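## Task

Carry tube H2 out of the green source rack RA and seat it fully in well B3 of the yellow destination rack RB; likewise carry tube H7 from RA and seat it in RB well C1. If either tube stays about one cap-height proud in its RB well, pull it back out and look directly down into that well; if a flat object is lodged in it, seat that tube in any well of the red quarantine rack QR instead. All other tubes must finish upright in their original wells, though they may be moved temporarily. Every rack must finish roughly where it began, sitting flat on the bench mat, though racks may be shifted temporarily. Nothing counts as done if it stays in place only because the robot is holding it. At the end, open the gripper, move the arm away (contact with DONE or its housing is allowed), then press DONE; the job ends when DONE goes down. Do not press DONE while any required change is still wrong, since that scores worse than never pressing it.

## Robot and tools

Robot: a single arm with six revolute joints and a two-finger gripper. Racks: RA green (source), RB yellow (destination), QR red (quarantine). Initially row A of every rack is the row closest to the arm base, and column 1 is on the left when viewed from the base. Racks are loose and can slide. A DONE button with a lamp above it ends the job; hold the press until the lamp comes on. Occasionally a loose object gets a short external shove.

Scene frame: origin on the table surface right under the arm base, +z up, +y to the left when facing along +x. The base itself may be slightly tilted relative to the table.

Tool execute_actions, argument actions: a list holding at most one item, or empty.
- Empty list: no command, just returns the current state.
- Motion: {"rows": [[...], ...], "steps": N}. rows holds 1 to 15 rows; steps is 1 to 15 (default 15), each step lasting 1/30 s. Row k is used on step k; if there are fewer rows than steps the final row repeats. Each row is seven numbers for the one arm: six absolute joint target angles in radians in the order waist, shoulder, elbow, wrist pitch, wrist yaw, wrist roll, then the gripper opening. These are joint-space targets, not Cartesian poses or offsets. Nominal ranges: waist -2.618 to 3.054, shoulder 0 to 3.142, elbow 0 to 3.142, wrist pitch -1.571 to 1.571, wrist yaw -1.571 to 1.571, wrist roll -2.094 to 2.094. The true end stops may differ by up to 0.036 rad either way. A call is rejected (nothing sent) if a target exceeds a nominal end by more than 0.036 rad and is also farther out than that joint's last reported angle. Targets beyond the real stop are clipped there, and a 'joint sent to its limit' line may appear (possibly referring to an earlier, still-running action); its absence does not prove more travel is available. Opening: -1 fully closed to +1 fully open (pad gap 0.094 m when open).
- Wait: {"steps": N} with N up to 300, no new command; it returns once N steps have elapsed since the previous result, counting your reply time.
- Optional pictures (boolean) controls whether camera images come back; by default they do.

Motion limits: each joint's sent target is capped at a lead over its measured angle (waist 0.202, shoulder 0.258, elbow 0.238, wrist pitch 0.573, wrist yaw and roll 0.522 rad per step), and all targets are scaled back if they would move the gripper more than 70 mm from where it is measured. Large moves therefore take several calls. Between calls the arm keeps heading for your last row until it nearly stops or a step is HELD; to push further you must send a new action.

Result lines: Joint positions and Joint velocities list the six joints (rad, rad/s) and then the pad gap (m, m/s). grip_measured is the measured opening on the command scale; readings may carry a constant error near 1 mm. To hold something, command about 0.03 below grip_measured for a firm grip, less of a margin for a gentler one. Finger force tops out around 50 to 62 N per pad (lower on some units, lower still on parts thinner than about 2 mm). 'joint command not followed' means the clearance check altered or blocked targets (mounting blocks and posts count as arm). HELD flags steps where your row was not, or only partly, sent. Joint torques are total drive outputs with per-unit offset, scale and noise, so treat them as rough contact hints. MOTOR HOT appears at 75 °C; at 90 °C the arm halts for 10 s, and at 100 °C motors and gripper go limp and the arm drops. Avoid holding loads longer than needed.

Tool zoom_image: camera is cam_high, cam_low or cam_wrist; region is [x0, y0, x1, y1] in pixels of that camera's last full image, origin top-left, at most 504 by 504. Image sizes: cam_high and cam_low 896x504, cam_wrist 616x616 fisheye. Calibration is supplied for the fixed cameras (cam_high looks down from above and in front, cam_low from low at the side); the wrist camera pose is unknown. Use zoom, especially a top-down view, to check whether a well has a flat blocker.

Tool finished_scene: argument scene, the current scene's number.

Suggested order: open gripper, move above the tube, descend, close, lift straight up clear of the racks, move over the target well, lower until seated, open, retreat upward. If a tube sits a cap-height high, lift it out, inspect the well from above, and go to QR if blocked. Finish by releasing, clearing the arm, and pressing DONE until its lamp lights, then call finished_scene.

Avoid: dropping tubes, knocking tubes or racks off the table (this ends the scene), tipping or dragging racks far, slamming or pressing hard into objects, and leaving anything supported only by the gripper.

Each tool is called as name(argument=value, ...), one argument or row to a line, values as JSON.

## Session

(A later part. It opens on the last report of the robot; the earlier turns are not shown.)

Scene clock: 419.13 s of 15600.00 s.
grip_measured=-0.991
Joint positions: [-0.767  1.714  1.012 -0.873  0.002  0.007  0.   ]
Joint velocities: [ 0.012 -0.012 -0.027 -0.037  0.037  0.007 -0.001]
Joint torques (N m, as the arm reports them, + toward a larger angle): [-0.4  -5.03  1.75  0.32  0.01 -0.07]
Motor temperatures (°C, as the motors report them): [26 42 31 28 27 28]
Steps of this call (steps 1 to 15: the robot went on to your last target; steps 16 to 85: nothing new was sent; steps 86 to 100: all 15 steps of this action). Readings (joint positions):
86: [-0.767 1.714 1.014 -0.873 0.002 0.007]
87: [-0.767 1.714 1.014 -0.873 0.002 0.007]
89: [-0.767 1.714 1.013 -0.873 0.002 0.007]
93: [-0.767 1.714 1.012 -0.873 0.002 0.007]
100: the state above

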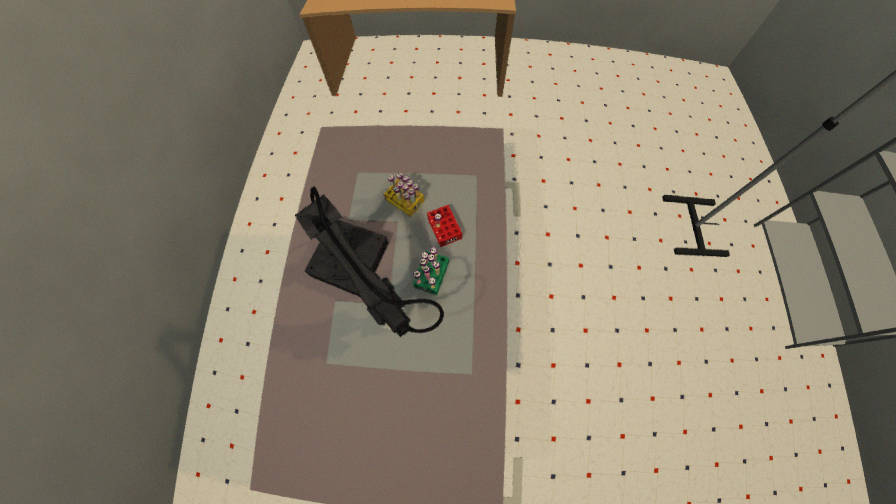

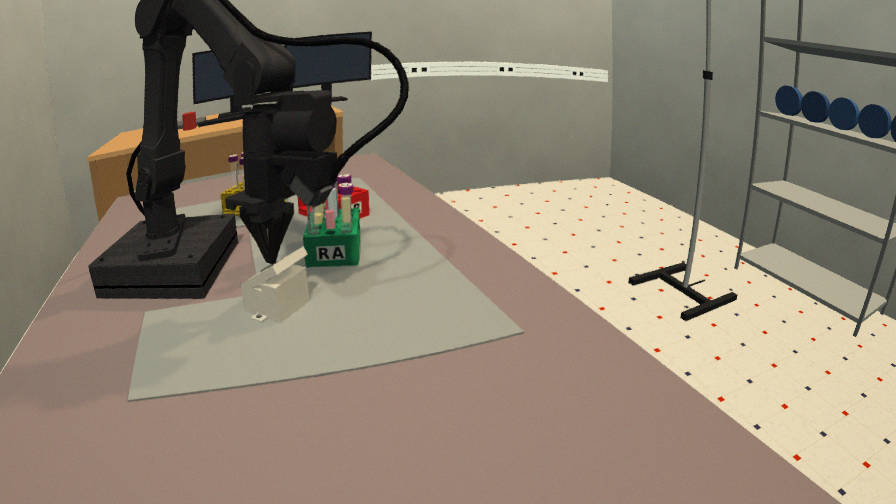

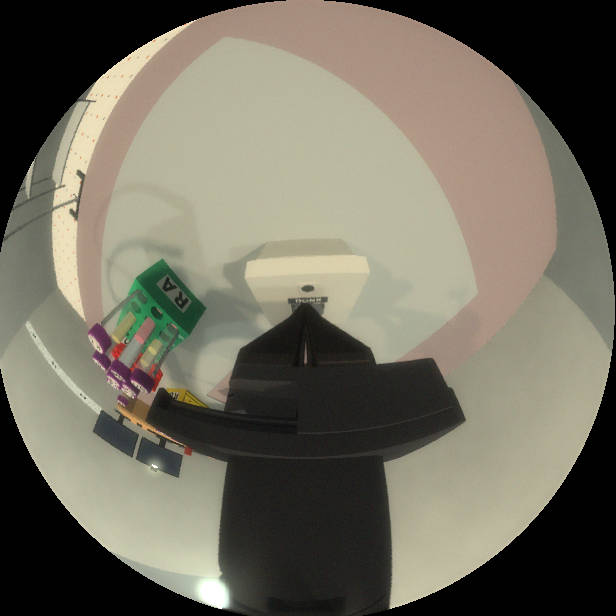

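execute_actions(
  actions=[
    {"rows":[[-0.77,1.72,1.0,-0.88,0,0,-1],[-0.77,1.71,1.02,-0.88,0,0,-1],[-0.77,1.705,1.04,-0.88,0,0,-1],[-0.77,1.705,1.055,-0.89,0,0,-1],[-0.77,1.705,1.065,-0.9,0,0,-1],[-0.77,1.705,1.065,-0.91,0,0,-1],[-0.77,1.705,1.065,-0.92,0,0,-1]],"steps":14},
  ],
  pictures=false,
)

execute_actions(
  actions=[
    {"rows":[[-0.77,1.705,1.04,-0.9,0,0,-1],[-0.77,1.705,1.03,-0.895,0,0,-1],[-0.77,1.705,1.025,-0.89,0,0,-1],[-0.77,1.705,1.02,-0.885,0,0,-1],[-0.77,1.705,1.015,-0.88,0,0,-1],[-0.77,1.705,1.01,-0.875,0,0,-1],[-0.77,1.705,1.005,-0.87,0,0,-1],[-0.77,1.705,1.0,-0.865,0,0,-1],[-0.77,1.705,0.995,-0.86,0,0,-1],[-0.77,1.705,0.99,-0.855,0,0,-1],[-0.77,1.705,0.985,-0.85,0,0,-1],[-0.77,1.705,0.98,-0.85,0,0,-1],[-0.77,1.705,0.975,-0.85,0,0,-1],[-0.77,1.705,0.97,-0.85,0,0,-1]]},
  ],
)

zoom_image(
  camera="cam_low",
  region=[200,140,400,340],
)

Scene clock: 425.37 s of 15600.00 s.
grip_measured=-0.991
Joint positions: [-0.767  1.714  1.034 -0.908  0.002  0.007  0.   ]
Joint velocities: [ 0.002  0.007  0.002  0.022  0.007 -0.007 -0.   ]
Joint torques (N m, as the arm reports them, + toward a larger angle): [-0.37 -7.33  8.03  0.36  0.   -0.08]
Motor temperatures (°C, as the motors report them): [26 41 31 27 27 28]
Steps of this call (steps 1 to 15: the robot went on to your last target; steps 16 to 90: nothing new was sent; then 2.77 s passed at rest; steps 91 to 104: all 14 steps of this action). Readings (joint positions):
91: [-0.767 1.714 1.012 -0.873 0.002 0.007]
92: [-0.767 1.714 1.012 -0.873 0.002 0.007]
94: [-0.767 1.714 1.018 -0.879 0.002 0.007]
98: [-0.767 1.714 1.032 -0.896 0.002 0.007]
104: the state above

Scene clock: 425.87 s of 15600.00 s.
grip_measured=-0.991
Joint positions: [-0.767  1.714  0.992 -0.883  0.002  0.007  0.   ]
Joint velocities: [ 0.002  0.007 -0.066  0.037  0.007 -0.051  0.   ]
Joint torques (N m, as the arm reports them, + toward a larger angle): [-0.35 -7.28  3.79  0.62  0.   -0.09]
Motor temperatures (°C, as the motors report them): [26 41 31 27 27 28]
Steps of this call (steps 1 to 15: all 15 steps of this action). Readings (joint positions):
1: [-0.767 1.714 1.034 -0.908 0.002 0.007]
2: [-0.767 1.714 1.034 -0.908 0.002 0.007]
4: [-0.767 1.714 1.034 -0.908 0.002 0.007]
8: [-0.767 1.714 1.017 -0.897 0.002 0.007]
15: the state above

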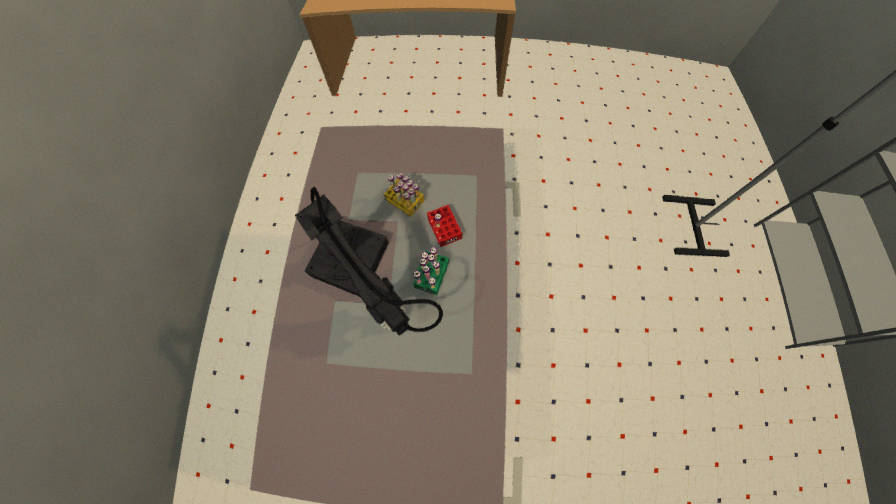

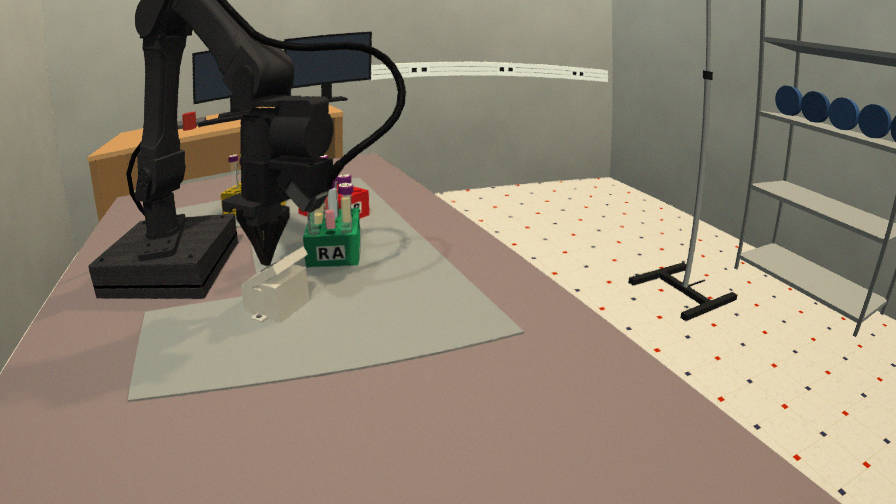

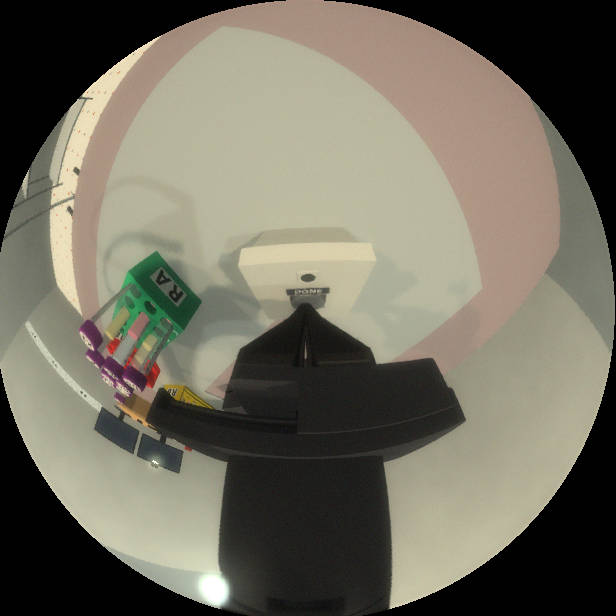

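Region (200, 140, 400, 340) of cam_low's 896x504 image, scaled by 2.520, with more detail than that image has.

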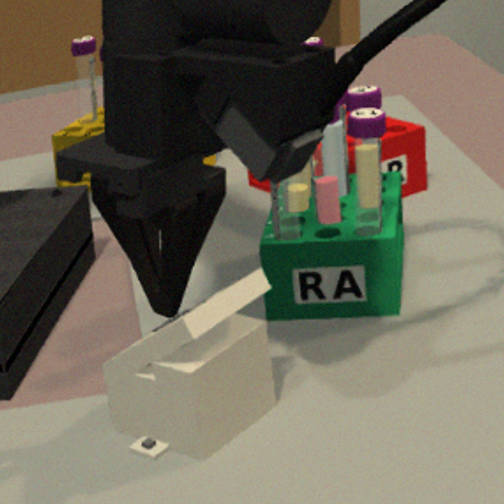

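execute_actions(
  actions=[
    {"rows":[[-0.77,1.71,0.968,-0.845,0,0,-1],[-0.77,1.715,0.966,-0.84,0,0,-1],[-0.77,1.72,0.964,-0.835,0,0,-1],[-0.77,1.725,0.962,-0.83,0,0,-1],[-0.77,1.73,0.96,-0.825,0,0,-1],[-0.77,1.735,0.958,-0.82,0,0,-1]],"steps":12},
  ],
)

Scene clock: 427.60 s of 15600.00 s.
grip_measured=-0.991
Joint positions: [-0.767  1.714  0.979 -0.864  0.002  0.007  0.   ]
Joint velocities: [-0.012 -0.012  0.007 -0.022  0.051  0.022 -0.   ]
Joint torques (N m, as the arm reports them, + toward a larger angle): no reading
Motor temperatures (°C, as the motors report them): [26 41 31 28 27 28]
The task's run ended inside this call: 5 steps that you had sent did not run.
Steps of this call (steps 1 to 15: the robot went on to your last target; steps 16 to 45: nothing new was sent; steps 46 to 52: the first 7 steps of this action). Readings (joint positions):
46: [-0.767 1.714 0.988 -0.882 0.002 0.007]
47: [-0.767 1.714 0.988 -0.882 0.002 0.007]
49: [-0.767 1.714 0.986 -0.879 0.002 0.007]
52: [-0.767 1.714 0.980 -0.868 0.002 0.007]
The task's run has ended: the event that ends the task has happened. This ends this scene only. If you have not yet called finished_scene for this scene, call it to go on to the next scene.

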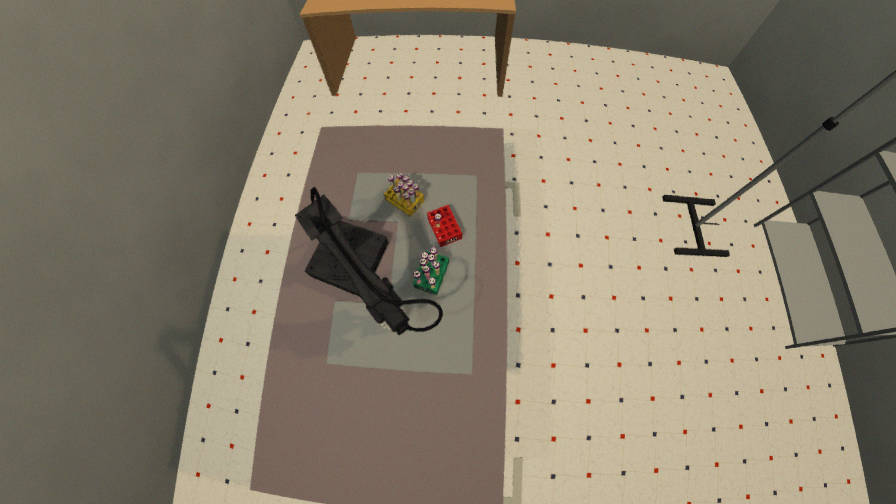

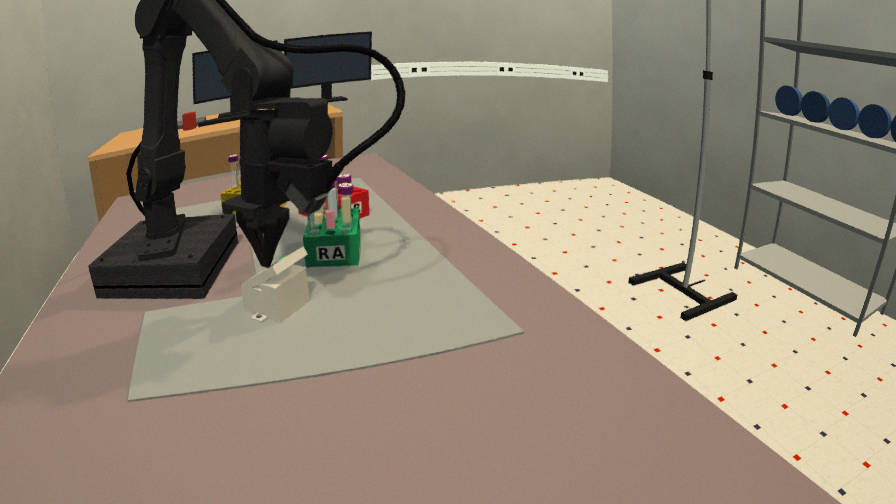

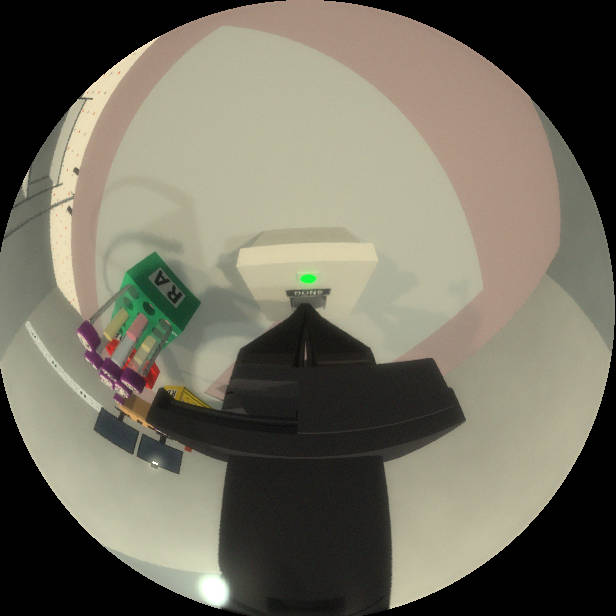

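finished_scene(
  scene=1,
)

The scene is finished: the task was done.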